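# Tuck chair under desk and park cart in bay

## Task

Slide the office chair fully beneath the desk so it rests upright on every one of its wheels; drive the utility cart into the yellow-taped bay so all four of its wheels sit inside the tape and none touch it, with its cargo still aboard and nothing overhanging its sides; then release everything and back the robot away, without the robot toppling or being left leaning.

## Robot and tools

ROBOT. A single-arm TidyBot++: a base 0.54 m long, 0.50 m wide and 0.38 m tall on four powered casters, carrying one seven-joint arm that ends in a two-finger gripper. The shoulder sits 0.12 m ahead of the base centre, 0.68 m above the floor. Segment lengths: upper arm 0.42 m, forearm 0.31 m, hand 0.31 m. Two cameras: base_camera (fixed on the front, 644x364 px) and wrist_camera (fisheye on the hand, 644x476 px, looks along the fingers). At the start the arm is folded, hand pointing down, barely past the front edge, elbow up to 1.15 m high. A loose object may occasionally get nudged by an outside push.

FRAMES. Base frame: origin on the floor below the base centre, x forward, y left, z up. hand_pose is reported in it: the point between the finger pads, its z axis along the fingers, its y axis the closing direction. base_odometry is measured from the base frame as it was when the scene began; it counts wheel rotation, so slip shows up as travel and drift of a few cm and degrees builds up. Heading grows to the left, range -3.142 to 3.142. base_tilt is in degrees, positive when leaning forward or right (about 1 degree of fixed bias).

execute_actions. Arguments: "actions", a list holding zero or one action, and optional "cameras", a list of "base_camera", "wrist_camera" or "all" (missing, null or ["all"] gives both; [] gives none). An empty list only reports state and images. An action may hold "base", "joints" and "speeds"; its motions start together. Any unknown key or out-of-range number rejects the whole call and nothing moves. One action may run at most 15 s.
- "base": exactly one key, each a relative offset from where the base last reported itself, in the base's own frame: translate_m (metres, forward positive, -2 to 2), strafe_m (metres, left positive, -2 to 2), rotate_rad (radians, counter-clockwise from above positive, -6.3 to 6.3).
- "joints": absolute targets by name, radians. joint_1_rad unlimited (turns the arm about vertical; positive is clockwise from above, opposite to rotate_rad); joint_2_rad shoulder -2.249 to 2.249; joint_3_rad unlimited (normally near 3.14); joint_4_rad elbow -2.579 to 2.579; joint_5_rad unlimited; joint_6_rad wrist -2.099 to 2.099; joint_7_rad unlimited (hand down: positive is counter-clockwise from above; at 1.57 fingers open left-right). Unlimited joints take the short way round, so turn in steps under half a revolution. gripper_pos runs 0 (open, about 85 mm gap) to 1 (closed, squeezing ~100 N per finger); gap is roughly 85 x (1 - gripper_pos) mm. Joints or base left out of an action may keep pushing toward earlier targets.
- "speeds": per-action top-speed caps keyed translate_m, strafe_m (0.05 to 0.5 m/s) and rotate_rad (0.1 to 1.57 rad/s); defaults are the maxima. A base move needing over 8.667 s is refused.
Planar arm model (joint_1_rad 0, joint_3_rad 3.14, joint_5_rad 0): angles from vertical, forward positive, are upper arm = j2, forearm = j2 - j4, hand = j2 - j4 - j6; hand offset from the shoulder is the sum of length x sin (forward) and length x cos (up). A downward hand reaches at most ~0.94 m high, and only near the base.

RESULTS. base_status and joint_status: "done" (for the base, wheels turned the full amount, even if slipping or blocked short), "off_target" (stopped away from target, may still push), "contact_stop"/"time_out" (old target dropped, holds position), "not_followed" after a "joint command not followed" line with "cause:" (arm targets withheld, usually self-collision; may be retried on later actions until valid), "limit_stop_at_motor_heat". on_its_own lists what moved without being commanded. motor_effort is percent of maximum with the action's peak in brackets; readings are noisy. Warnings: ARM HIT (arm struck base or itself), MOTOR HOT (60 °C), OVER-TEMPERATURE FAULT (75 °C, arm sags). A torque sensor reaching its limit (104.5 N m for joints 1-4, 51.3 N m for 5-7) freezes the arm and gripper for 10 s and skips the rest of the call; the base keeps going. Friction leaves joints slightly off; to correct, send last command + (wanted - read). Held loads make the arm sag; never command a loaded joint to its current reading.

wait: "seconds" 0 to 10; nothing new commanded; returns state and images.
zoom_image: "camera" (base_camera or wrist_camera) and "region" [x0, y0, x1, y1] in pixels of that camera's latest image, at most 504x504.
read_manual: "section", only "licences"; moves nothing.
finished_scene: "scene", the current scene's integer; ends it irreversibly and reports success.

AVOID. A blocked base shoves hard until timeout and may still report "done". Catching the arm on anything about 0.8 m or higher while driving can tip the robot; sideways force on a raised hand can lift wheels; back away to right it. Don't drive the arm into things (torque faults), drop or slam objects, spill the cart's load, or leave the robot leaning. Keep the hand clear of the floor, and release and retreat before ending.

Each tool is called after "Request:" by a JSON object that holds its "op" and its "data", one argument or row to a line.

## Session

Request:
{"op": "execute_actions", "data": {
  "actions": []
}}

Request:
{"op": "execute_actions", "data": {
  "actions": [
    {"joints":{"joint_2_rad":-0.3,"joint_4_rad":-1.6,"joint_6_rad":-0.7}}
  ]
}}

Scene clock: 0.00 s.
base_odometry: x=+0.000 y=+0.000 heading=+0.000 (m, m, rad; odometry frame)
base_tilt: forward=-0.3 right=+0.2 (deg)
base_status: not commanded
joint_positions: joint_1_rad=+0.023 joint_2_rad=-0.339 joint_3_rad=+3.174 joint_4_rad=-2.539 joint_5_rad=+0.000 joint_6_rad=-0.902 joint_7_rad=+1.545 gripper_pos=+0.000
joint_status: not commanded
motor_effort: joint_1_rad=+1 joint_2_rad=-1 joint_3_rad=+0 joint_4_rad=+13 joint_5_rad=+0 joint_6_rad=+1 joint_7_rad=+0 (%)
hand_pose: x=+0.2457 y=-0.0042 z=+0.5825 quat_wxyz=(-0.005, +0.999, -0.040, +0.020) (m; base frame)
pictures: base_camera, wrist_camera
Images, in order (width x height): base_camera 644x364, wrist_camera 644x476.

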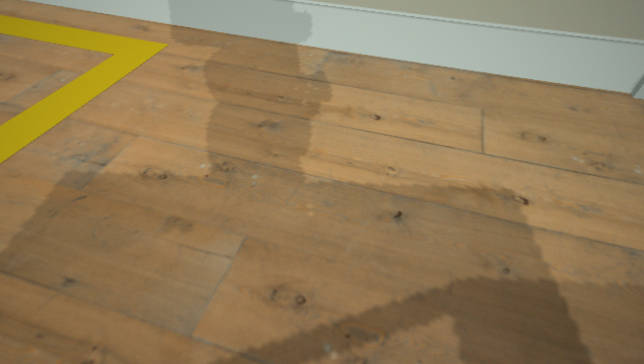

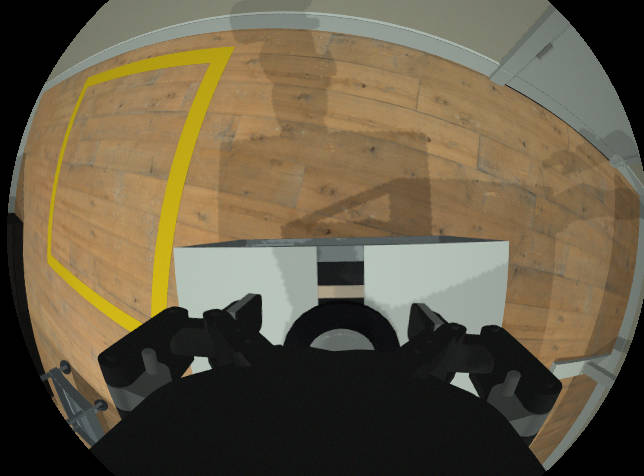

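Scene clock: 2.23 s.
base_odometry: x=+0.000 y=+0.000 heading=+0.000 (m, m, rad; odometry frame)
base_tilt: forward=-0.3 right=+0.2 (deg)
base_status: not commanded
joint_positions: joint_1_rad=+0.023 joint_2_rad=-0.315 joint_3_rad=+3.174 joint_4_rad=-1.612 joint_5_rad=+0.000 joint_6_rad=-0.742 joint_7_rad=+1.545 gripper_pos=+0.000
joint_status: all done
motor_effort: joint_1_rad=+1(1) joint_2_rad=-9(8) joint_3_rad=+0(0) joint_4_rad=+19(21) joint_5_rad=+0(0) joint_6_rad=+8(7) joint_7_rad=+0(0) (%)
hand_pose: x=+0.5687 y=-0.0261 z=+1.0262 quat_wxyz=(+0.003, +0.851, -0.036, +0.524) (m; base frame)
pictures: base_camera, wrist_camera
camera_calibration (this result's frames):
wrist_camera: T_world_to_cam=[[-0.0091528, -0.999886, -0.0119805, -0.00154541], [-0.484918, 0.0149162, -0.874432, 1.22332], [0.874512, -0.00219397, -0.484999, 0.134566], [0, 0, 0, 1]] pos_world=[0.475517, -0.0194973, 1.13496]
Images, in order (width x height): base_camera 644x364, wrist_camera 644x476.

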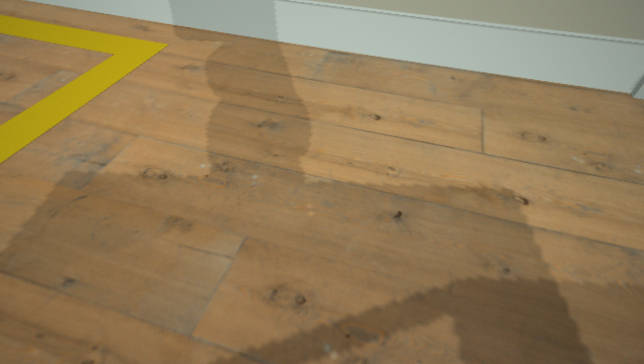

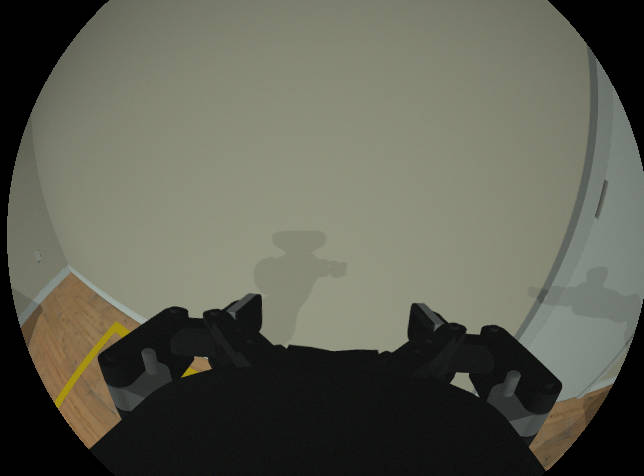

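Request:
{"op": "execute_actions", "data": {
  "actions": [
    {"joints":{"joint_1_rad":-1.9,"joint_6_rad":-1.3}}
  ],
  "cameras": ["wrist_camera"]
}}

Request:
{"op": "execute_actions", "data": {
  "actions": [
    {"joints":{"joint_1_rad":-3.8}}
  ],
  "cameras": ["wrist_camera"]
}}

Scene clock: 6.77 s.
base_odometry: x=+0.000 y=+0.000 heading=+0.000 (m, m, rad; odometry frame)
base_tilt: forward=-0.3 right=+0.2 (deg)
base_status: not commanded
joint_positions: joint_1_rad=-1.886 joint_2_rad=-0.311 joint_3_rad=+3.174 joint_4_rad=-1.612 joint_5_rad=+0.000 joint_6_rad=-1.256 joint_7_rad=+1.545 gripper_pos=+0.000
joint_status: all done
motor_effort: joint_1_rad=+1(1) joint_2_rad=-7(9) joint_3_rad=+0(1) joint_4_rad=+18(20) joint_5_rad=+0(0) joint_6_rad=+5(7) joint_7_rad=+0(0) (%)
hand_pose: x=+0.0225 y=+0.3329 z=+0.9065 quat_wxyz=(-0.236, +0.585, +0.758, +0.166) (m; base frame)
pictures: wrist_camera
camera_calibration (this result's frames):
wrist_camera: T_world_to_cam=[[0.948019, 0.316444, -0.0335108, -0.0892187], [0.253841, -0.815541, -0.520055, 0.78701], [-0.191898, 0.484516, -0.853475, 0.750988], [0, 0, 0, 1]] pos_world=[0.0289188, 0.306206, 1.04725]
Images, in order (width x height): wrist_camera 644x476.

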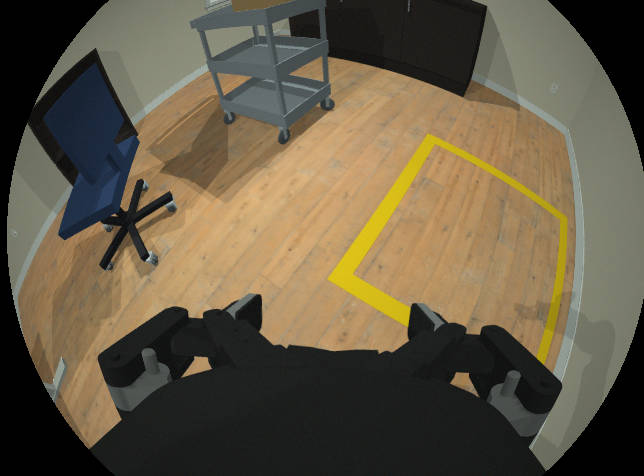

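Scene clock: 9.80 s.
base_odometry: x=+0.000 y=+0.000 heading=+0.000 (m, m, rad; odometry frame)
base_tilt: forward=-0.3 right=+0.3 (deg)
base_status: not commanded
joint_positions: joint_1_rad=-3.786 joint_2_rad=-0.311 joint_3_rad=+3.174 joint_4_rad=-1.612 joint_5_rad=+0.000 joint_6_rad=-1.256 joint_7_rad=+1.545 gripper_pos=+0.000
joint_status: all done
motor_effort: joint_1_rad=+1(2) joint_2_rad=-7(8) joint_3_rad=+0(0) joint_4_rad=+18(18) joint_5_rad=+0(0) joint_6_rad=+5(5) joint_7_rad=+0(0) (%)
hand_pose: x=-0.1648 y=-0.1990 z=+0.9065 quat_wxyz=(-0.272, -0.276, +0.917, -0.095) (m; base frame)
pictures: wrist_camera
camera_calibration (this result's frames):
wrist_camera: T_world_to_cam=[[-0.605941, 0.794803, -0.0335108, 0.0957025], [0.689679, 0.50387, -0.520055, 0.735145], [-0.396457, -0.338235, -0.853475, 0.775331], [0, 0, 0, 1]] pos_world=[-0.14164, -0.184239, 1.04725]
Images, in order (width x height): wrist_camera 644x476.

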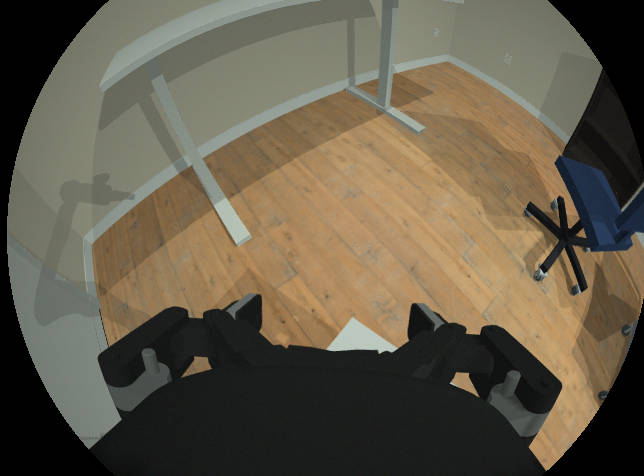

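Request:
{"op": "execute_actions", "data": {
  "actions": [
    {"base":{"rotate_rad":2.846},"joints":{"joint_1_rad":-5.9,"joint_6_rad":-1.0}}
  ],
  "cameras": []
}}

Request:
{"op": "execute_actions", "data": {
  "actions": [
    {"base":{"strafe_m":-0.7},"joints":{"joint_1_rad":0}}
  ]
}}

Scene clock: 23.67 s.
base_odometry: x=+0.000 y=+0.000 heading=+2.845 (m, m, rad; odometry frame)
base_tilt: forward=-0.3 right=+0.3 (deg)
base_status: done
joint_positions: joint_1_rad=-5.889 joint_2_rad=-0.296 joint_3_rad=+3.174 joint_4_rad=-1.612 joint_5_rad=+0.000 joint_6_rad=-1.045 joint_7_rad=+1.545 gripper_pos=+0.000
joint_status: all done
motor_effort: joint_1_rad=+1(2) joint_2_rad=-9(11) joint_3_rad=+0(2) joint_4_rad=+19(20) joint_5_rad=+0(1) joint_6_rad=+6(7) joint_7_rad=+0(0) (%)
hand_pose: x=+0.4838 y=-0.1660 z=+0.9424 quat_wxyz=(-0.071, -0.901, +0.208, -0.374) (m; base frame)
pictures: none
No camera images: the call's "cameras" was empty. Leave "cameras" out to get every camera's image.

Scene clock: 26.43 s.
base_odometry: x=+0.203 y=+0.670 heading=+2.846 (m, m, rad; odometry frame)
base_tilt: forward=-0.3 right=+0.3 (deg)
base_status: done
joint_positions: joint_1_rad=-6.269 joint_2_rad=-0.296 joint_3_rad=+3.174 joint_4_rad=-1.612 joint_5_rad=+0.000 joint_6_rad=-1.044 joint_7_rad=+1.545 gripper_pos=+0.000
joint_status: all done
motor_effort: joint_1_rad=+1(2) joint_2_rad=-9(9) joint_3_rad=-1(2) joint_4_rad=+19(19) joint_5_rad=+0(1) joint_6_rad=+6(6) joint_7_rad=+0(0) (%)
hand_pose: x=+0.5195 y=-0.0190 z=+0.9426 quat_wxyz=(+0.001, -0.924, +0.034, -0.381) (m; base frame)
pictures: base_camera, wrist_camera
camera_calibration (this result's frames):
wrist_camera: T_world_to_cam=[[-0.00332194, -0.999677, -0.0252063, 0.0135544], [-0.735805, 0.019513, -0.676913, 1.07043], [0.677186, 0.0162982, -0.735632, 0.476139], [0, 0, 0, 1]] pos_world=[0.465238, -0.0150976, 1.07519]
Images, in order (width x height): base_camera 644x364, wrist_camera 644x476.

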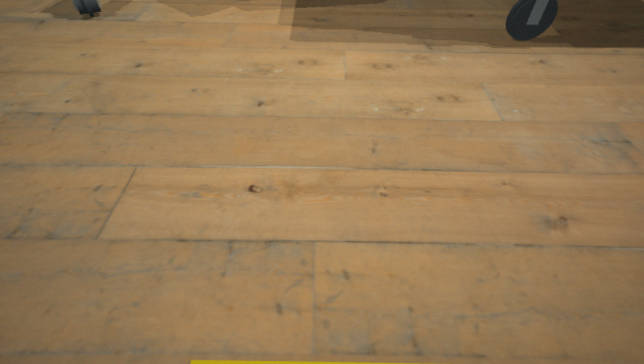

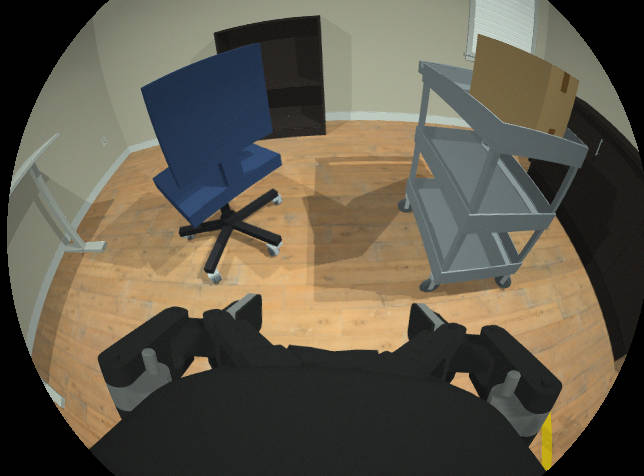

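Request:
{"op": "execute_actions", "data": {
  "actions": [
    {"base":{"strafe_m":-0.23},"joints":{"joint_2_rad":0.9,"joint_4_rad":-1.85,"joint_6_rad":0.85}}
  ],
  "cameras": []
}}

Request:
{"op": "execute_actions", "data": {
  "actions": [
    {"base":{"translate_m":0.2}}
  ],
  "cameras": []
}}

Request:
{"op": "execute_actions", "data": {
  "actions": [
    {"base":{"rotate_rad":0.6}}
  ]
}}

Scene clock: 36.30 s.
base_odometry: x=+0.270 y=+0.890 heading=+2.847 (m, m, rad; odometry frame)
base_tilt: forward=-0.2 right=+0.3 (deg)
base_status: done
joint_positions: joint_1_rad=-6.273 joint_2_rad=+0.897 joint_3_rad=+3.176 joint_4_rad=-1.834 joint_5_rad=+0.000 joint_6_rad=+0.807 joint_7_rad=+1.545 gripper_pos=+0.000
joint_status: all done
motor_effort: joint_1_rad=+1(1) joint_2_rad=-38(40) joint_3_rad=+0(3) joint_4_rad=+11(19) joint_5_rad=+0(1) joint_6_rad=+8(8) joint_7_rad=+0(0) (%)
hand_pose: x=+0.8650 y=-0.0259 z=+0.5479 quat_wxyz=(-0.013, -0.820, +0.016, -0.572) (m; base frame)
pictures: none
No camera images: the call's "cameras" was empty. Leave "cameras" out to get every camera's image.

Scene clock: 37.93 s.
base_odometry: x=+0.078 y=+0.948 heading=+2.847 (m, m, rad; odometry frame)
base_tilt: forward=-0.2 right=+0.3 (deg)
base_status: done
joint_positions: joint_1_rad=-6.273 joint_2_rad=+0.897 joint_3_rad=+3.176 joint_4_rad=-1.838 joint_5_rad=+0.000 joint_6_rad=+0.808 joint_7_rad=+1.545 gripper_pos=+0.000
joint_status: not commanded
motor_effort: joint_1_rad=+1(3) joint_2_rad=-38(40) joint_3_rad=+0(1) joint_4_rad=+11(13) joint_5_rad=+0(0) joint_6_rad=+8(9) joint_7_rad=+0(0) (%)
hand_pose: x=+0.8635 y=-0.0255 z=+0.5465 quat_wxyz=(-0.013, -0.821, +0.016, -0.570) (m; base frame)
pictures: none
No camera images: the call's "cameras" was empty. Leave "cameras" out to get every camera's image.

Scene clock: 39.77 s.
base_odometry: x=+0.078 y=+0.948 heading=-2.837 (m, m, rad; odometry frame)
base_tilt: forward=-0.2 right=+0.3 (deg)
base_status: done
joint_positions: joint_1_rad=-6.292 joint_2_rad=+0.897 joint_3_rad=+3.165 joint_4_rad=-1.838 joint_5_rad=+0.000 joint_6_rad=+0.808 joint_7_rad=+1.545 gripper_pos=+0.000
joint_status: not commanded
motor_effort: joint_1_rad=+1(7) joint_2_rad=-38(39) joint_3_rad=+0(3) joint_4_rad=+11(11) joint_5_rad=+0(1) joint_6_rad=+8(8) joint_7_rad=+0(0) (%)
hand_pose: x=+0.8639 y=-0.0056 z=+0.5465 quat_wxyz=(-0.002, -0.821, +0.008, -0.570) (m; base frame)
pictures: base_camera, wrist_camera
camera_calibration (this result's frames):
wrist_camera: T_world_to_cam=[[0.0378102, -0.999053, 0.0215124, -0.0430243], [-0.38452, -0.0344161, -0.922475, 0.885877], [0.922342, 0.026607, -0.385457, -0.451712], [0, 0, 0, 1]] pos_world=[0.758898, -0.000476437, 0.644009]
Images, in order (width x height): base_camera 644x364, wrist_camera 644x476.

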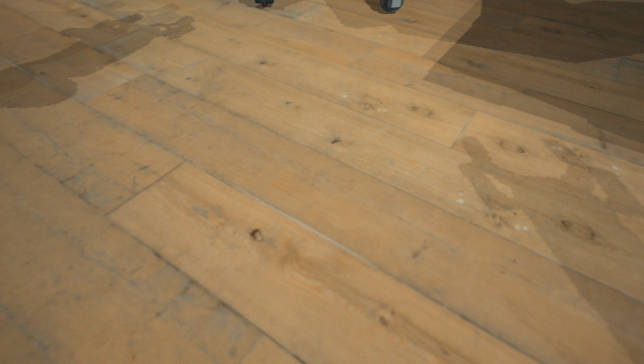

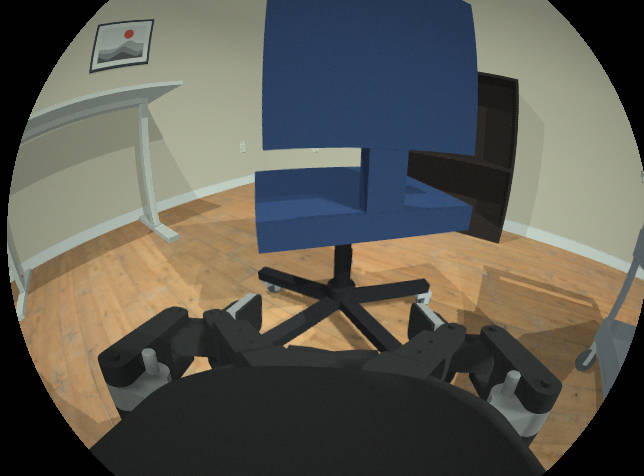

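Request:
{"op": "execute_actions", "data": {
  "actions": [
    {"base":{"strafe_m":0.95},"joints":{"joint_2_rad":0.4,"joint_4_rad":-2.2,"joint_6_rad":0.93}}
  ],
  "cameras": []
}}

Request:
{"op": "execute_actions", "data": {
  "actions": [
    {"base":{"translate_m":0.8}}
  ],
  "cameras": []
}}

Request:
{"op": "execute_actions", "data": {
  "actions": [
    {"base":{"rotate_rad":-1.15}}
  ]
}}

Scene clock: 51.23 s.
base_odometry: x=+0.365 y=+0.042 heading=-2.836 (m, m, rad; odometry frame)
base_tilt: forward=-0.3 right=+0.3 (deg)
base_status: done
joint_positions: joint_1_rad=-6.283 joint_2_rad=+0.405 joint_3_rad=+3.168 joint_4_rad=-2.185 joint_5_rad=+0.000 joint_6_rad=+0.886 joint_7_rad=+1.545 gripper_pos=+0.000
joint_status: all done
motor_effort: joint_1_rad=+1(2) joint_2_rad=-27(40) joint_3_rad=+0(2) joint_4_rad=+13(15) joint_5_rad=+0(0) joint_6_rad=+9(9) joint_7_rad=+0(0) (%)
hand_pose: x=+0.7583 y=-0.0134 z=+0.7597 quat_wxyz=(-0.004, -0.752, +0.015, -0.659) (m; base frame)
pictures: none
No camera images: the call's "cameras" was empty. Leave "cameras" out to get every camera's image.

Scene clock: 54.20 s.
base_odometry: x=-0.398 y=-0.199 heading=-2.836 (m, m, rad; odometry frame)
base_tilt: forward=-0.3 right=+0.3 (deg)
base_status: done
joint_positions: joint_1_rad=-6.283 joint_2_rad=+0.404 joint_3_rad=+3.168 joint_4_rad=-2.189 joint_5_rad=+0.000 joint_6_rad=+0.888 joint_7_rad=+1.545 gripper_pos=+0.000
joint_status: not commanded
motor_effort: joint_1_rad=+1(1) joint_2_rad=-27(29) joint_3_rad=-1(2) joint_4_rad=+14(15) joint_5_rad=+0(0) joint_6_rad=+8(9) joint_7_rad=+0(0) (%)
hand_pose: x=+0.7571 y=-0.0134 z=+0.7590 quat_wxyz=(-0.004, -0.753, +0.015, -0.658) (m; base frame)
pictures: none
No camera images: the call's "cameras" was empty. Leave "cameras" out to get every camera's image.

Scene clock: 56.23 s.
base_odometry: x=-0.398 y=-0.199 heading=+2.298 (m, m, rad; odometry frame)
base_tilt: forward=-0.3 right=+0.3 (deg)
base_status: done
joint_positions: joint_1_rad=-6.276 joint_2_rad=+0.404 joint_3_rad=+3.178 joint_4_rad=-2.189 joint_5_rad=+0.000 joint_6_rad=+0.888 joint_7_rad=+1.545 gripper_pos=+0.000
joint_status: not commanded
motor_effort: joint_1_rad=+1(3) joint_2_rad=-27(28) joint_3_rad=+0(3) joint_4_rad=+13(13) joint_5_rad=+0(1) joint_6_rad=+8(8) joint_7_rad=+0(0) (%)
hand_pose: x=+0.7569 y=-0.0235 z=+0.7590 quat_wxyz=(-0.010, -0.752, +0.020, -0.658) (m; base frame)
pictures: base_camera, wrist_camera
camera_calibration (this result's frames):
wrist_camera: T_world_to_cam=[[0.00146659, -0.999635, 0.0269689, -0.0380268], [-0.171561, -0.0268206, -0.984808, 0.926516], [0.985172, -0.00318249, -0.171537, -0.481274], [0, 0, 0, 1]] pos_world=[0.633147, -0.0146949, 0.83091]
Images, in order (width x height): base_camera 644x364, wrist_camera 644x476.

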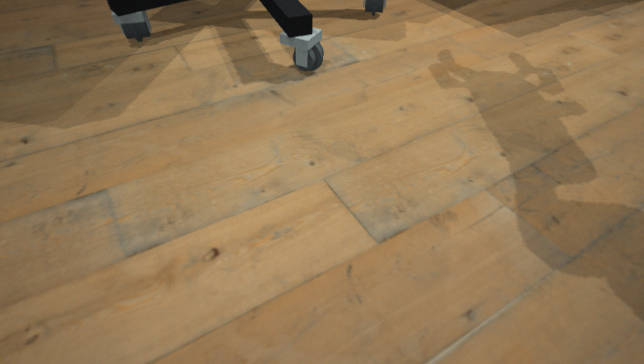

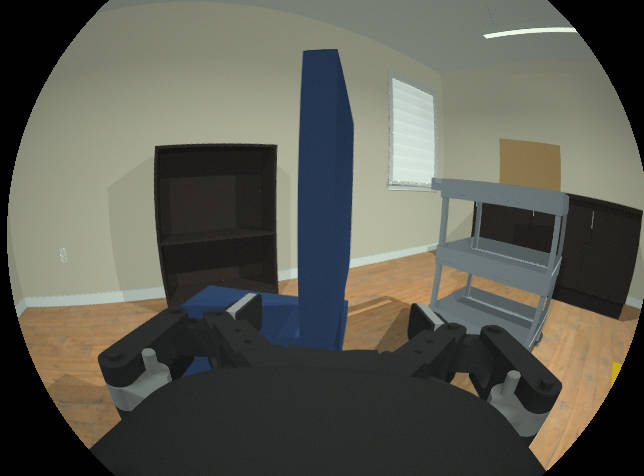

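Request:
{"op": "execute_actions", "data": {
  "actions": [
    {"base":{"rotate_rad":-0.1}}
  ],
  "cameras": []
}}

Request:
{"op": "execute_actions", "data": {
  "actions": [
    {"base":{"strafe_m":0.11}}
  ],
  "cameras": []
}}

Request:
{"op": "execute_actions", "data": {
  "actions": [
    {"base":{"translate_m":0.12}}
  ]
}}

Scene clock: 59.87 s.
base_odometry: x=-0.398 y=-0.199 heading=+2.199 (m, m, rad; odometry frame)
base_tilt: forward=-0.3 right=+0.3 (deg)
base_status: done
joint_positions: joint_1_rad=-6.277 joint_2_rad=+0.404 joint_3_rad=+3.180 joint_4_rad=-2.189 joint_5_rad=+0.000 joint_6_rad=+0.888 joint_7_rad=+1.545 gripper_pos=+0.000
joint_status: not commanded
motor_effort: joint_1_rad=+1(3) joint_2_rad=-27(27) joint_3_rad=-1(3) joint_4_rad=+14(14) joint_5_rad=+0(1) joint_6_rad=+9(9) joint_7_rad=+0(0) (%)
hand_pose: x=+0.7569 y=-0.0242 z=+0.7590 quat_wxyz=(-0.011, -0.752, +0.021, -0.658) (m; base frame)
pictures: none
No camera images: the call's "cameras" was empty. Leave "cameras" out to get every camera's image.

Scene clock: 61.17 s.
base_odometry: x=-0.487 y=-0.264 heading=+2.198 (m, m, rad; odometry frame)
base_tilt: forward=-0.3 right=+0.3 (deg)
base_status: done
joint_positions: joint_1_rad=-6.284 joint_2_rad=+0.404 joint_3_rad=+3.177 joint_4_rad=-2.189 joint_5_rad=+0.000 joint_6_rad=+0.888 joint_7_rad=+1.545 gripper_pos=+0.000
joint_status: not commanded
motor_effort: joint_1_rad=+1(2) joint_2_rad=-27(27) joint_3_rad=-1(2) joint_4_rad=+13(14) joint_5_rad=+0(1) joint_6_rad=+8(9) joint_7_rad=+0(0) (%)
hand_pose: x=+0.7571 y=-0.0177 z=+0.7590 quat_wxyz=(-0.007, -0.753, +0.017, -0.658) (m; base frame)
pictures: none
No camera images: the call's "cameras" was empty. Leave "cameras" out to get every camera's image.

Scene clock: 62.50 s.
base_odometry: x=-0.558 y=-0.167 heading=+2.198 (m, m, rad; odometry frame)
base_tilt: forward=-0.2 right=+0.3 (deg)
base_status: done
joint_positions: joint_1_rad=-6.284 joint_2_rad=+0.404 joint_3_rad=+3.177 joint_4_rad=-2.190 joint_5_rad=+0.000 joint_6_rad=+0.888 joint_7_rad=+1.545 gripper_pos=+0.000
joint_status: not commanded
motor_effort: joint_1_rad=+1(1) joint_2_rad=-26(30) joint_3_rad=-1(2) joint_4_rad=+13(14) joint_5_rad=+0(0) joint_6_rad=+9(9) joint_7_rad=+0(0) (%)
hand_pose: x=+0.7567 y=-0.0177 z=+0.7586 quat_wxyz=(-0.007, -0.753, +0.017, -0.658) (m; base frame)
pictures: base_camera, wrist_camera
camera_calibration (this result's frames):
wrist_camera: T_world_to_cam=[[0.0105451, -0.99959, 0.0266317, -0.0388595], [-0.172089, -0.02805, -0.984682, 0.926484], [0.985025, 0.00580051, -0.172314, -0.480271], [0, 0, 0, 1]] pos_world=[0.632927, -0.0100699, 0.830569]
Images, in order (width x height): base_camera 644x364, wrist_camera 644x476.

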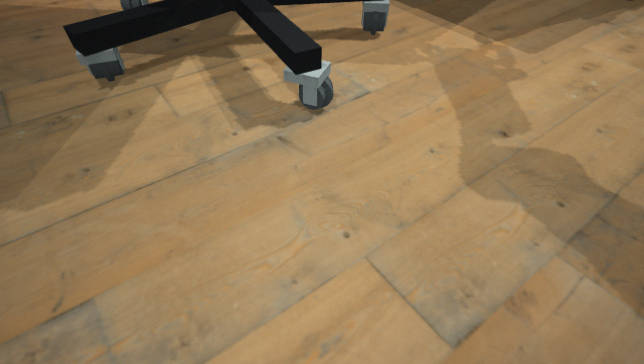

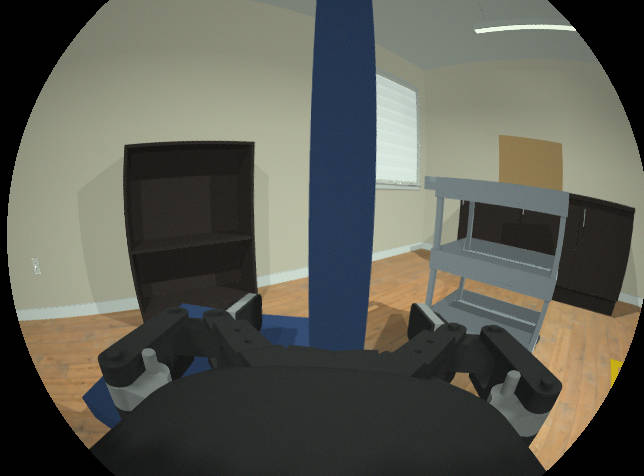

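Request:
{"op": "execute_actions", "data": {
  "actions": [
    {"base":{"translate_m":0.09}}
  ],
  "cameras": []
}}

Request:
{"op": "execute_actions", "data": {
  "actions": [
    {"joints":{"gripper_pos":1}}
  ],
  "cameras": []
}}

Request:
{"op": "execute_actions", "data": {
  "actions": [
    {"base":{"translate_m":-0.55},"speeds":{"translate_m":0.2}}
  ]
}}

Scene clock: 68.57 s.
base_odometry: x=-0.611 y=-0.094 heading=+2.199 (m, m, rad; odometry frame)
base_tilt: forward=-0.3 right=+0.3 (deg)
base_status: done
joint_positions: joint_1_rad=-6.284 joint_2_rad=+0.402 joint_3_rad=+3.177 joint_4_rad=-2.197 joint_5_rad=+0.000 joint_6_rad=+0.889 joint_7_rad=+1.545 gripper_pos=+0.000
joint_status: not commanded
motor_effort: joint_1_rad=+1(2) joint_2_rad=-26(30) joint_3_rad=+0(3) joint_4_rad=+13(16) joint_5_rad=+0(2) joint_6_rad=+8(9) joint_7_rad=+0(0) (%)
hand_pose: x=+0.7544 y=-0.0177 z=+0.7568 quat_wxyz=(-0.007, -0.754, +0.017, -0.656) (m; base frame)
pictures: none
No camera images: the call's "cameras" was empty. Leave "cameras" out to get every camera's image.

Scene clock: 69.67 s.
base_odometry: x=-0.611 y=-0.094 heading=+2.198 (m, m, rad; odometry frame)
base_tilt: forward=-0.3 right=+0.3 (deg)
base_status: not commanded
joint_positions: joint_1_rad=-6.275 joint_2_rad=+0.402 joint_3_rad=+3.182 joint_4_rad=-2.198 joint_5_rad=-0.001 joint_6_rad=+0.889 joint_7_rad=+1.545 gripper_pos=+0.411
joint_status: gripper_pos off_target (ended at +0.411, target +1.000)
motor_effort: joint_1_rad=-2(4) joint_2_rad=-27(27) joint_3_rad=-4(6) joint_4_rad=+14(15) joint_5_rad=+1(4) joint_6_rad=+9(9) joint_7_rad=-1(1) (%)
hand_pose: x=+0.7539 y=-0.0266 z=+0.7566 quat_wxyz=(-0.013, -0.754, +0.022, -0.656) (m; base frame)
pictures: none
No camera images: the call's "cameras" was empty. Leave "cameras" out to get every camera's image.

Scene clock: 73.17 s.
base_odometry: x=-0.288 y=-0.539 heading=+2.198 (m, m, rad; odometry frame)
base_tilt: forward=-0.3 right=+0.3 (deg)
base_status: done
joint_positions: joint_1_rad=-6.255 joint_2_rad=+0.414 joint_3_rad=+3.203 joint_4_rad=-2.183 joint_5_rad=-0.030 joint_6_rad=+0.894 joint_7_rad=+1.554 gripper_pos=+0.515
joint_status: not commanded
on_its_own: gripper_pos moved +0.103 toward your old target +1.000
motor_effort: joint_1_rad=-7(8) joint_2_rad=-30(39) joint_3_rad=-7(9) joint_4_rad=+13(14) joint_5_rad=+6(8) joint_6_rad=+8(11) joint_7_rad=+0(5) (%)
hand_pose: x=+0.7577 y=-0.0575 z=+0.7573 quat_wxyz=(-0.034, -0.751, +0.044, -0.658) (m; base frame)
pictures: base_camera, wrist_camera
camera_calibration (this result's frames):
wrist_camera: T_world_to_cam=[[-0.0655406, -0.997386, 0.0304258, -0.0237198], [-0.170921, -0.0188195, -0.985105, 0.924246], [0.983102, -0.0697648, -0.169241, -0.486493], [0, 0, 0, 1]] pos_world=[0.634691, -0.040204, 0.828866]
Images, in order (width x height): base_camera 644x364, wrist_camera 644x476.

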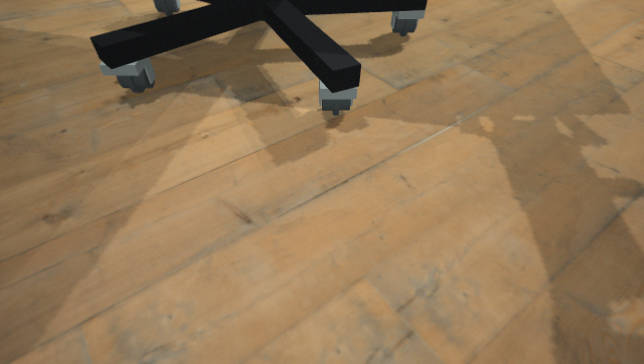

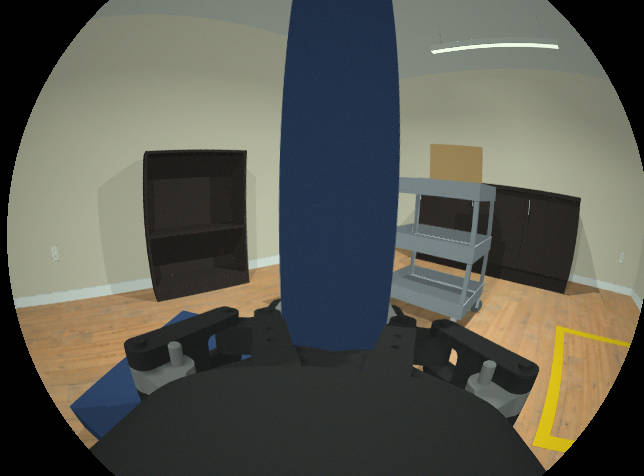

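Request:
{"op": "execute_actions", "data": {
  "actions": [
    {"base":{"strafe_m":-0.5},"speeds":{"strafe_m":0.2}}
  ]
}}

Request:
{"op": "execute_actions", "data": {
  "actions": [
    {"base":{"rotate_rad":0.65},"speeds":{"rotate_rad":0.2}}
  ]
}}

Scene clock: 78.03 s.
base_odometry: x=+0.117 y=-0.246 heading=+2.199 (m, m, rad; odometry frame)
base_tilt: forward=-0.3 right=+0.3 (deg)
base_status: done
joint_positions: joint_1_rad=-6.373 joint_2_rad=+0.407 joint_3_rad=+3.082 joint_4_rad=-2.200 joint_5_rad=+0.085 joint_6_rad=+0.901 joint_7_rad=+1.548 gripper_pos=+0.538
joint_status: not commanded
motor_effort: joint_1_rad=+17(26) joint_2_rad=-26(35) joint_3_rad=+14(20) joint_4_rad=+15(16) joint_5_rad=-11(17) joint_6_rad=+6(10) joint_7_rad=+3(5) (%)
hand_pose: x=+0.7433 y=+0.1114 z=+0.7570 quat_wxyz=(+0.072, -0.748, -0.080, -0.655) (m; base frame)
pictures: base_camera, wrist_camera
camera_calibration (this result's frames):
wrist_camera: T_world_to_cam=[[0.257258, -0.965698, 0.035295, -0.103362], [-0.15691, -0.0777841, -0.984545, 0.92034], [0.953518, 0.247744, -0.171538, -0.47226], [0, 0, 0, 1]] pos_world=[0.62131, 0.0887709, 0.828753]
Images, in order (width x height): base_camera 644x364, wrist_camera 644x476.

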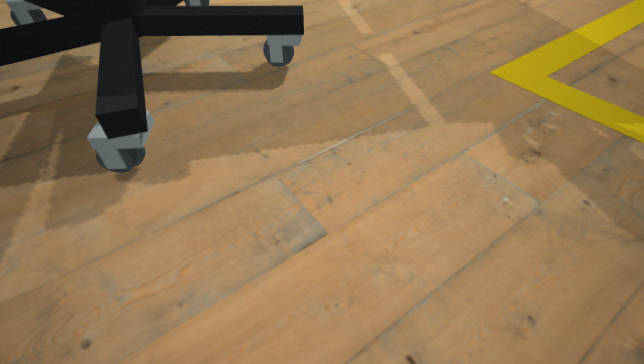

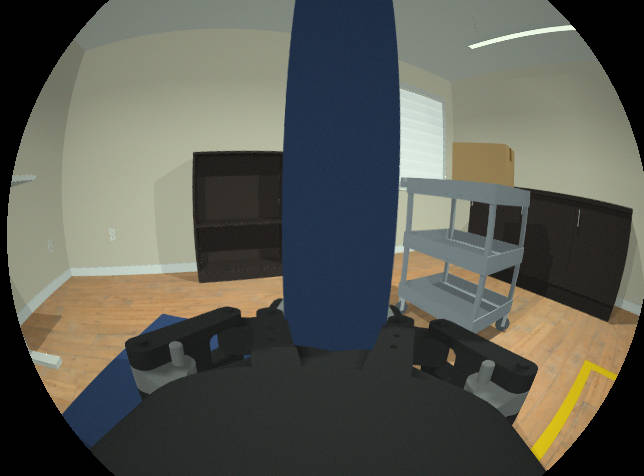

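Scene clock: 84.50 s.
base_odometry: x=+0.117 y=-0.245 heading=+2.837 (m, m, rad; odometry frame)
base_tilt: forward=-0.3 right=+0.3 (deg)
base_status: rotate_rad time_out (by the wheels' count: +0.638 of +0.650)
joint_positions: joint_1_rad=-6.174 joint_2_rad=+0.406 joint_3_rad=+3.287 joint_4_rad=-2.204 joint_5_rad=-0.110 joint_6_rad=+0.903 joint_7_rad=+1.557 gripper_pos=+0.552
joint_status: not commanded
motor_effort: joint_1_rad=-19(31) joint_2_rad=-29(32) joint_3_rad=-19(29) joint_4_rad=+11(19) joint_5_rad=+15(23) joint_6_rad=+9(12) joint_7_rad=-3(5) (%)
hand_pose: x=+0.7292 y=-0.1730 z=+0.7575 quat_wxyz=(-0.107, -0.740, +0.131, -0.651) (m; base frame)
pictures: base_camera, wrist_camera
camera_calibration (this result's frames):
wrist_camera: T_world_to_cam=[[-0.289382, -0.95686, 0.026039, 0.0327363], [-0.167947, 0.0239736, -0.985504, 0.922912], [0.942365, -0.28956, -0.167639, -0.476015], [0, 0, 0, 1]] pos_world=[0.613053, -0.128636, 0.828883]
Images, in order (width x height): base_camera 644x364, wrist_camera 644x476.

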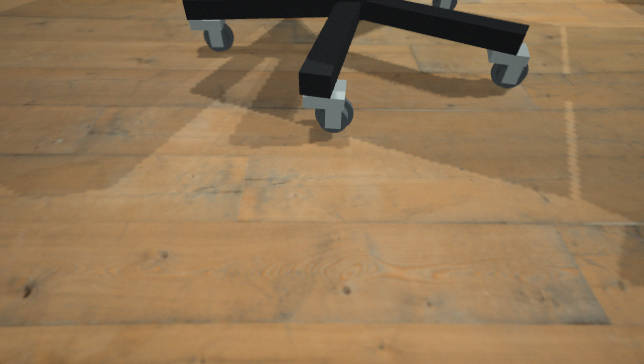

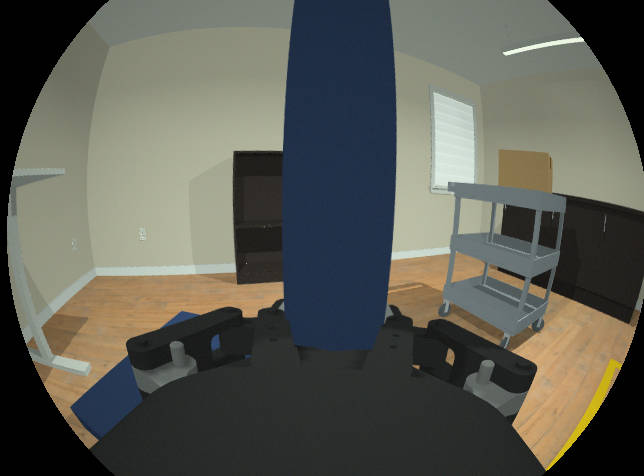

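Request:
{"op": "execute_actions", "data": {
  "actions": [
    {"base":{"rotate_rad":0.31},"speeds":{"rotate_rad":0.2}}
  ],
  "cameras": []
}}

Request:
{"op": "execute_actions", "data": {
  "actions": [
    {"base":{"strafe_m":0.3},"speeds":{"strafe_m":0.2}}
  ]
}}

Scene clock: 91.40 s.
base_odometry: x=+0.117 y=-0.245 heading=+3.137 (m, m, rad; odometry frame)
base_tilt: forward=-0.2 right=+0.3 (deg)
base_status: rotate_rad time_out (by the wheels' count: +0.300 of +0.310)
joint_positions: joint_1_rad=-6.197 joint_2_rad=+0.409 joint_3_rad=+3.264 joint_4_rad=-2.198 joint_5_rad=-0.088 joint_6_rad=+0.903 joint_7_rad=+1.557 gripper_pos=+0.553
joint_status: not commanded
motor_effort: joint_1_rad=-14(32) joint_2_rad=-29(32) joint_3_rad=-15(30) joint_4_rad=+11(16) joint_5_rad=+11(25) joint_6_rad=+9(12) joint_7_rad=-3(5) (%)
hand_pose: x=+0.7395 y=-0.1417 z=+0.7575 quat_wxyz=(-0.087, -0.744, +0.107, -0.654) (m; base frame)
pictures: none
No camera images: the call's "cameras" was empty. Leave "cameras" out to get every camera's image.

not run: a stop came earlier in this reply.

Request:
{"op": "execute_actions", "data": {
  "actions": [
    {"base":{"strafe_m":0.2},"speeds":{"strafe_m":0.2}}
  ],
  "cameras": []
}}

Request:
{"op": "execute_actions", "data": {
  "actions": [
    {"joints":{"gripper_pos":0,"joint_1_rad":0.22}}
  ],
  "cameras": []
}}

Request:
{"op": "execute_actions", "data": {
  "actions": [
    {"base":{"translate_m":-0.12}}
  ]
}}

Request:
{"op": "execute_actions", "data": {
  "actions": [
    {"base":{"strafe_m":-0.95}}
  ]
}}

Scene clock: 96.97 s.
base_odometry: x=+0.116 y=-0.445 heading=+3.137 (m, m, rad; odometry frame)
base_tilt: forward=-0.3 right=+0.3 (deg)
base_status: done
joint_positions: joint_1_rad=-6.181 joint_2_rad=+0.406 joint_3_rad=+3.280 joint_4_rad=-2.204 joint_5_rad=-0.100 joint_6_rad=+0.903 joint_7_rad=+1.557 gripper_pos=+0.554
joint_status: not commanded
motor_effort: joint_1_rad=-16(31) joint_2_rad=-26(31) joint_3_rad=-16(29) joint_4_rad=+12(18) joint_5_rad=+11(24) joint_6_rad=+7(12) joint_7_rad=-3(5) (%)
hand_pose: x=+0.7323 y=-0.1629 z=+0.7572 quat_wxyz=(-0.101, -0.742, +0.122, -0.652) (m; base frame)
pictures: none
No camera images: the call's "cameras" was empty. Leave "cameras" out to get every camera's image.

Scene clock: 98.33 s.
base_odometry: x=+0.116 y=-0.445 heading=+3.138 (m, m, rad; odometry frame)
base_tilt: forward=-0.3 right=+0.3 (deg)
base_status: not commanded
joint_positions: joint_1_rad=-6.081 joint_2_rad=+0.405 joint_3_rad=+3.180 joint_4_rad=-2.202 joint_5_rad=-0.021 joint_6_rad=+0.903 joint_7_rad=+1.557 gripper_pos=+0.000
joint_status: all done
motor_effort: joint_1_rad=+1(17) joint_2_rad=-26(29) joint_3_rad=+0(16) joint_4_rad=+13(16) joint_5_rad=+0(12) joint_6_rad=+9(10) joint_7_rad=+0(3) (%)
hand_pose: x=+0.7352 y=-0.1521 z=+0.7564 quat_wxyz=(-0.081, -0.746, +0.100, -0.653) (m; base frame)
pictures: none
No camera images: the call's "cameras" was empty. Leave "cameras" out to get every camera's image.

Scene clock: 99.67 s.
base_odometry: x=+0.236 y=-0.446 heading=+3.138 (m, m, rad; odometry frame)
base_tilt: forward=-0.3 right=+0.3 (deg)
base_status: done
joint_positions: joint_1_rad=-6.077 joint_2_rad=+0.402 joint_3_rad=+3.180 joint_4_rad=-2.202 joint_5_rad=-0.021 joint_6_rad=+0.903 joint_7_rad=+1.557 gripper_pos=+0.000
joint_status: not commanded
motor_effort: joint_1_rad=+1(3) joint_2_rad=-27(30) joint_3_rad=+0(1) joint_4_rad=+13(15) joint_5_rad=+0(1) joint_6_rad=+9(9) joint_7_rad=+0(0) (%)
hand_pose: x=+0.7345 y=-0.1540 z=+0.7587 quat_wxyz=(-0.082, -0.745, +0.101, -0.655) (m; base frame)
pictures: base_camera, wrist_camera
camera_calibration (this result's frames):
wrist_camera: T_world_to_cam=[[-0.213427, -0.976512, 0.0295623, -0.00905482], [-0.170209, 0.00737013, -0.98538, 0.923557], [0.962018, -0.215339, -0.167784, -0.478253], [0, 0, 0, 1]] pos_world=[0.615352, -0.118635, 0.83008]
Images, in order (width x height): base_camera 644x364, wrist_camera 644x476.

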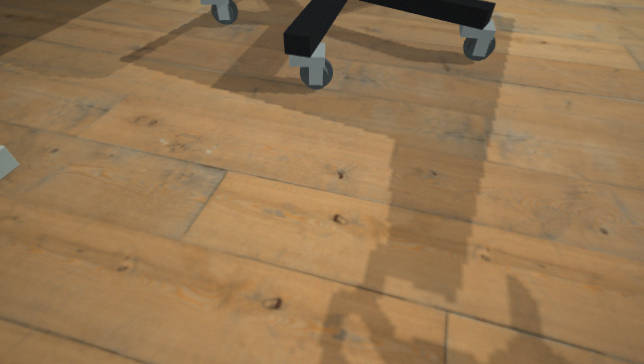

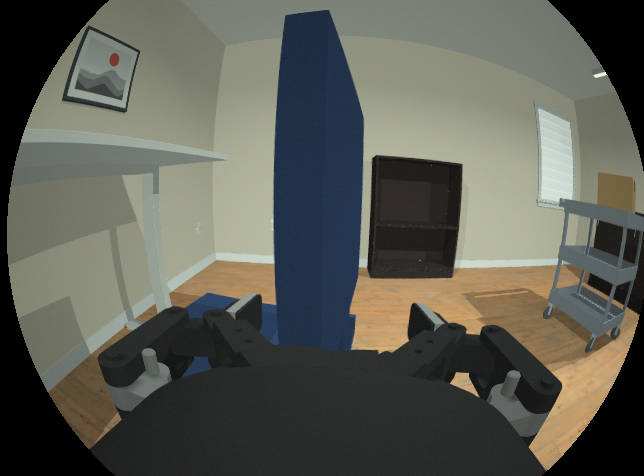

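Scene clock: 102.93 s.
base_odometry: x=+0.240 y=+0.504 heading=+3.137 (m, m, rad; odometry frame)
base_tilt: forward=-0.3 right=+0.3 (deg)
base_status: done
joint_positions: joint_1_rad=-6.069 joint_2_rad=+0.402 joint_3_rad=+3.179 joint_4_rad=-2.202 joint_5_rad=-0.020 joint_6_rad=+0.903 joint_7_rad=+1.557 gripper_pos=+0.000
joint_status: not commanded
motor_effort: joint_1_rad=+1(4) joint_2_rad=-26(27) joint_3_rad=+0(2) joint_4_rad=+14(13) joint_5_rad=+0(1) joint_6_rad=+8(9) joint_7_rad=+0(0) (%)
hand_pose: x=+0.7334 y=-0.1586 z=+0.7587 quat_wxyz=(-0.085, -0.744, +0.103, -0.654) (m; base frame)
pictures: base_camera, wrist_camera
camera_calibration (this result's frames):
wrist_camera: T_world_to_cam=[[-0.220367, -0.974969, 0.0295695, -0.00844327], [-0.170172, 0.00857773, -0.985377, 0.923549], [0.960458, -0.222176, -0.167802, -0.478041], [0, 0, 0, 1]] pos_world=[0.61444, -0.122363, 0.830077]
Images, in order (width x height): base_camera 644x364, wrist_camera 644x476.

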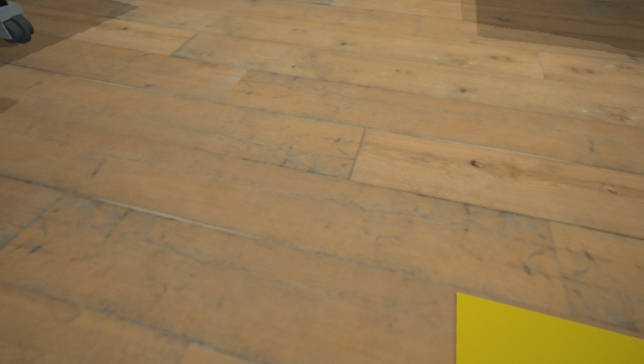

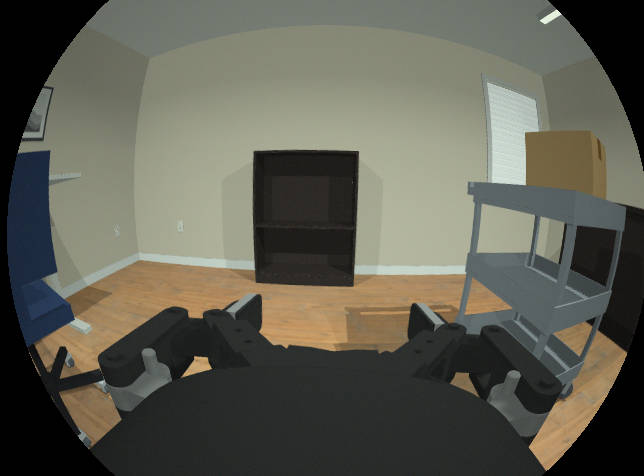

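Request:
{"op": "execute_actions", "data": {
  "actions": [
    {"base":{"strafe_m":-0.14},"joints":{"joint_1_rad":-0.02}}
  ],
  "cameras": []
}}

Request:
{"op": "execute_actions", "data": {
  "actions": [
    {"base":{"translate_m":0.6}}
  ],
  "cameras": []
}}

Request:
{"op": "execute_actions", "data": {
  "actions": [
    {"base":{"rotate_rad":1.18},"joints":{"joint_2_rad":0.9,"joint_4_rad":-1.85,"joint_6_rad":0.9}}
  ]
}}

Scene clock: 107.83 s.
base_odometry: x=+0.241 y=+0.645 heading=+3.137 (m, m, rad; odometry frame)
base_tilt: forward=-0.3 right=+0.3 (deg)
base_status: done
joint_positions: joint_1_rad=-6.288 joint_2_rad=+0.402 joint_3_rad=+3.179 joint_4_rad=-2.202 joint_5_rad=-0.020 joint_6_rad=+0.903 joint_7_rad=+1.557 gripper_pos=+0.000
joint_status: all done
motor_effort: joint_1_rad=+1(3) joint_2_rad=-26(28) joint_3_rad=+0(1) joint_4_rad=+13(14) joint_5_rad=+0(1) joint_6_rad=+8(9) joint_7_rad=+0(0) (%)
hand_pose: x=+0.7532 y=-0.0213 z=+0.7587 quat_wxyz=(-0.013, -0.751, +0.021, -0.660) (m; base frame)
pictures: none
No camera images: the call's "cameras" was empty. Leave "cameras" out to get every camera's image.

Scene clock: 110.40 s.
base_odometry: x=-0.359 y=+0.648 heading=+3.137 (m, m, rad; odometry frame)
base_tilt: forward=-0.3 right=+0.3 (deg)
base_status: done
joint_positions: joint_1_rad=-6.288 joint_2_rad=+0.401 joint_3_rad=+3.179 joint_4_rad=-2.202 joint_5_rad=-0.020 joint_6_rad=+0.903 joint_7_rad=+1.557 gripper_pos=+0.000
joint_status: not commanded
motor_effort: joint_1_rad=+1(0) joint_2_rad=-26(29) joint_3_rad=+0(1) joint_4_rad=+13(14) joint_5_rad=+0(0) joint_6_rad=+8(9) joint_7_rad=+0(0) (%)
hand_pose: x=+0.7531 y=-0.0213 z=+0.7589 quat_wxyz=(-0.013, -0.751, +0.021, -0.660) (m; base frame)
pictures: none
No camera images: the call's "cameras" was empty. Leave "cameras" out to get every camera's image.

Scene clock: 112.70 s.
base_odometry: x=-0.359 y=+0.648 heading=-1.967 (m, m, rad; odometry frame)
base_tilt: forward=-0.2 right=+0.3 (deg)
base_status: done
joint_positions: joint_1_rad=-6.310 joint_2_rad=+0.899 joint_3_rad=+3.167 joint_4_rad=-1.866 joint_5_rad=-0.017 joint_6_rad=+0.903 joint_7_rad=+1.557 gripper_pos=+0.000
joint_status: all done
motor_effort: joint_1_rad=+1(7) joint_2_rad=-38(40) joint_3_rad=+0(3) joint_4_rad=+11(13) joint_5_rad=+0(1) joint_6_rad=+8(8) joint_7_rad=+0(0) (%)
hand_pose: x=+0.8622 y=+0.0036 z=+0.5620 quat_wxyz=(-0.003, -0.802, +0.003, -0.597) (m; base frame)
pictures: base_camera, wrist_camera
camera_calibration (this result's frames):
wrist_camera: T_world_to_cam=[[0.0435369, -0.998562, 0.0312819, -0.044462], [-0.322635, -0.0436868, -0.945515, 0.859467], [0.945522, 0.0310721, -0.324073, -0.49897], [0, 0, 0, 1]] pos_world=[0.751017, 0.0086534, 0.652327]
Images, in order (width x height): base_camera 644x364, wrist_camera 644x476.

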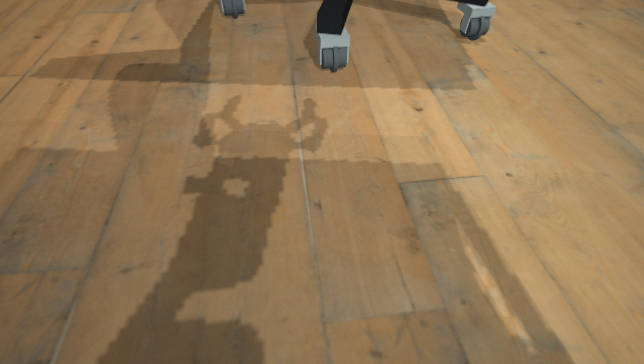

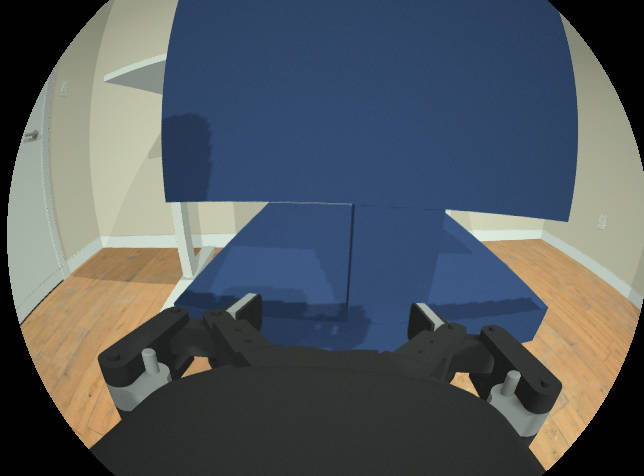

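Request:
{"op": "execute_actions", "data": {
  "actions": [
    {"base":{"strafe_m":-0.055}}
  ],
  "cameras": []
}}

Request:
{"op": "execute_actions", "data": {
  "actions": [
    {"base":{"translate_m":0.06}}
  ],
  "cameras": ["wrist_camera"]
}}

Scene clock: 115.97 s.
base_odometry: x=-0.410 y=+0.669 heading=-1.966 (m, m, rad; odometry frame)
base_tilt: forward=-0.3 right=+0.3 (deg)
base_status: done
joint_positions: joint_1_rad=-6.301 joint_2_rad=+0.899 joint_3_rad=+3.169 joint_4_rad=-1.866 joint_5_rad=-0.017 joint_6_rad=+0.903 joint_7_rad=+1.557 gripper_pos=+0.000
joint_status: not commanded
motor_effort: joint_1_rad=+1(5) joint_2_rad=-37(39) joint_3_rad=-1(2) joint_4_rad=+10(11) joint_5_rad=+0(1) joint_6_rad=+8(9) joint_7_rad=+0(0) (%)
hand_pose: x=+0.8623 y=-0.0045 z=+0.5620 quat_wxyz=(-0.006, -0.802, +0.007, -0.597) (m; base frame)
pictures: none
No camera images: the call's "cameras" was empty. Leave "cameras" out to get every camera's image.

Scene clock: 117.03 s.
base_odometry: x=-0.433 y=+0.613 heading=-1.966 (m, m, rad; odometry frame)
base_tilt: forward=-0.2 right=+0.3 (deg)
base_status: done
joint_positions: joint_1_rad=-6.301 joint_2_rad=+0.899 joint_3_rad=+3.169 joint_4_rad=-1.859 joint_5_rad=-0.017 joint_6_rad=+0.903 joint_7_rad=+1.557 gripper_pos=+0.000
joint_status: not commanded
motor_effort: joint_1_rad=+1(3) joint_2_rad=-37(40) joint_3_rad=-1(2) joint_4_rad=+10(12) joint_5_rad=+0(0) joint_6_rad=+8(9) joint_7_rad=+0(0) (%)
hand_pose: x=+0.8651 y=-0.0043 z=+0.5652 quat_wxyz=(-0.006, -0.800, +0.006, -0.600) (m; base frame)
pictures: wrist_camera
camera_calibration (this result's frames):
wrist_camera: T_world_to_cam=[[0.0329385, -0.998904, 0.033268, -0.0446032], [-0.315791, -0.0419824, -0.9479, 0.858513], [0.948257, 0.0207166, -0.316827, -0.506967], [0, 0, 0, 1]] pos_world=[0.753314, 0.00199075, 0.654647]
Images, in order (width x height): wrist_camera 644x476.

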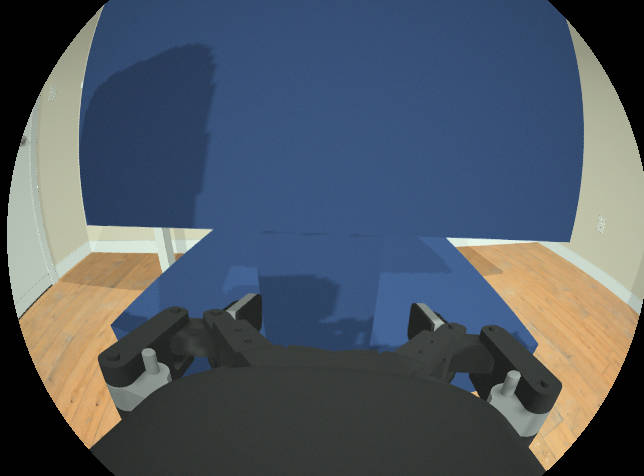

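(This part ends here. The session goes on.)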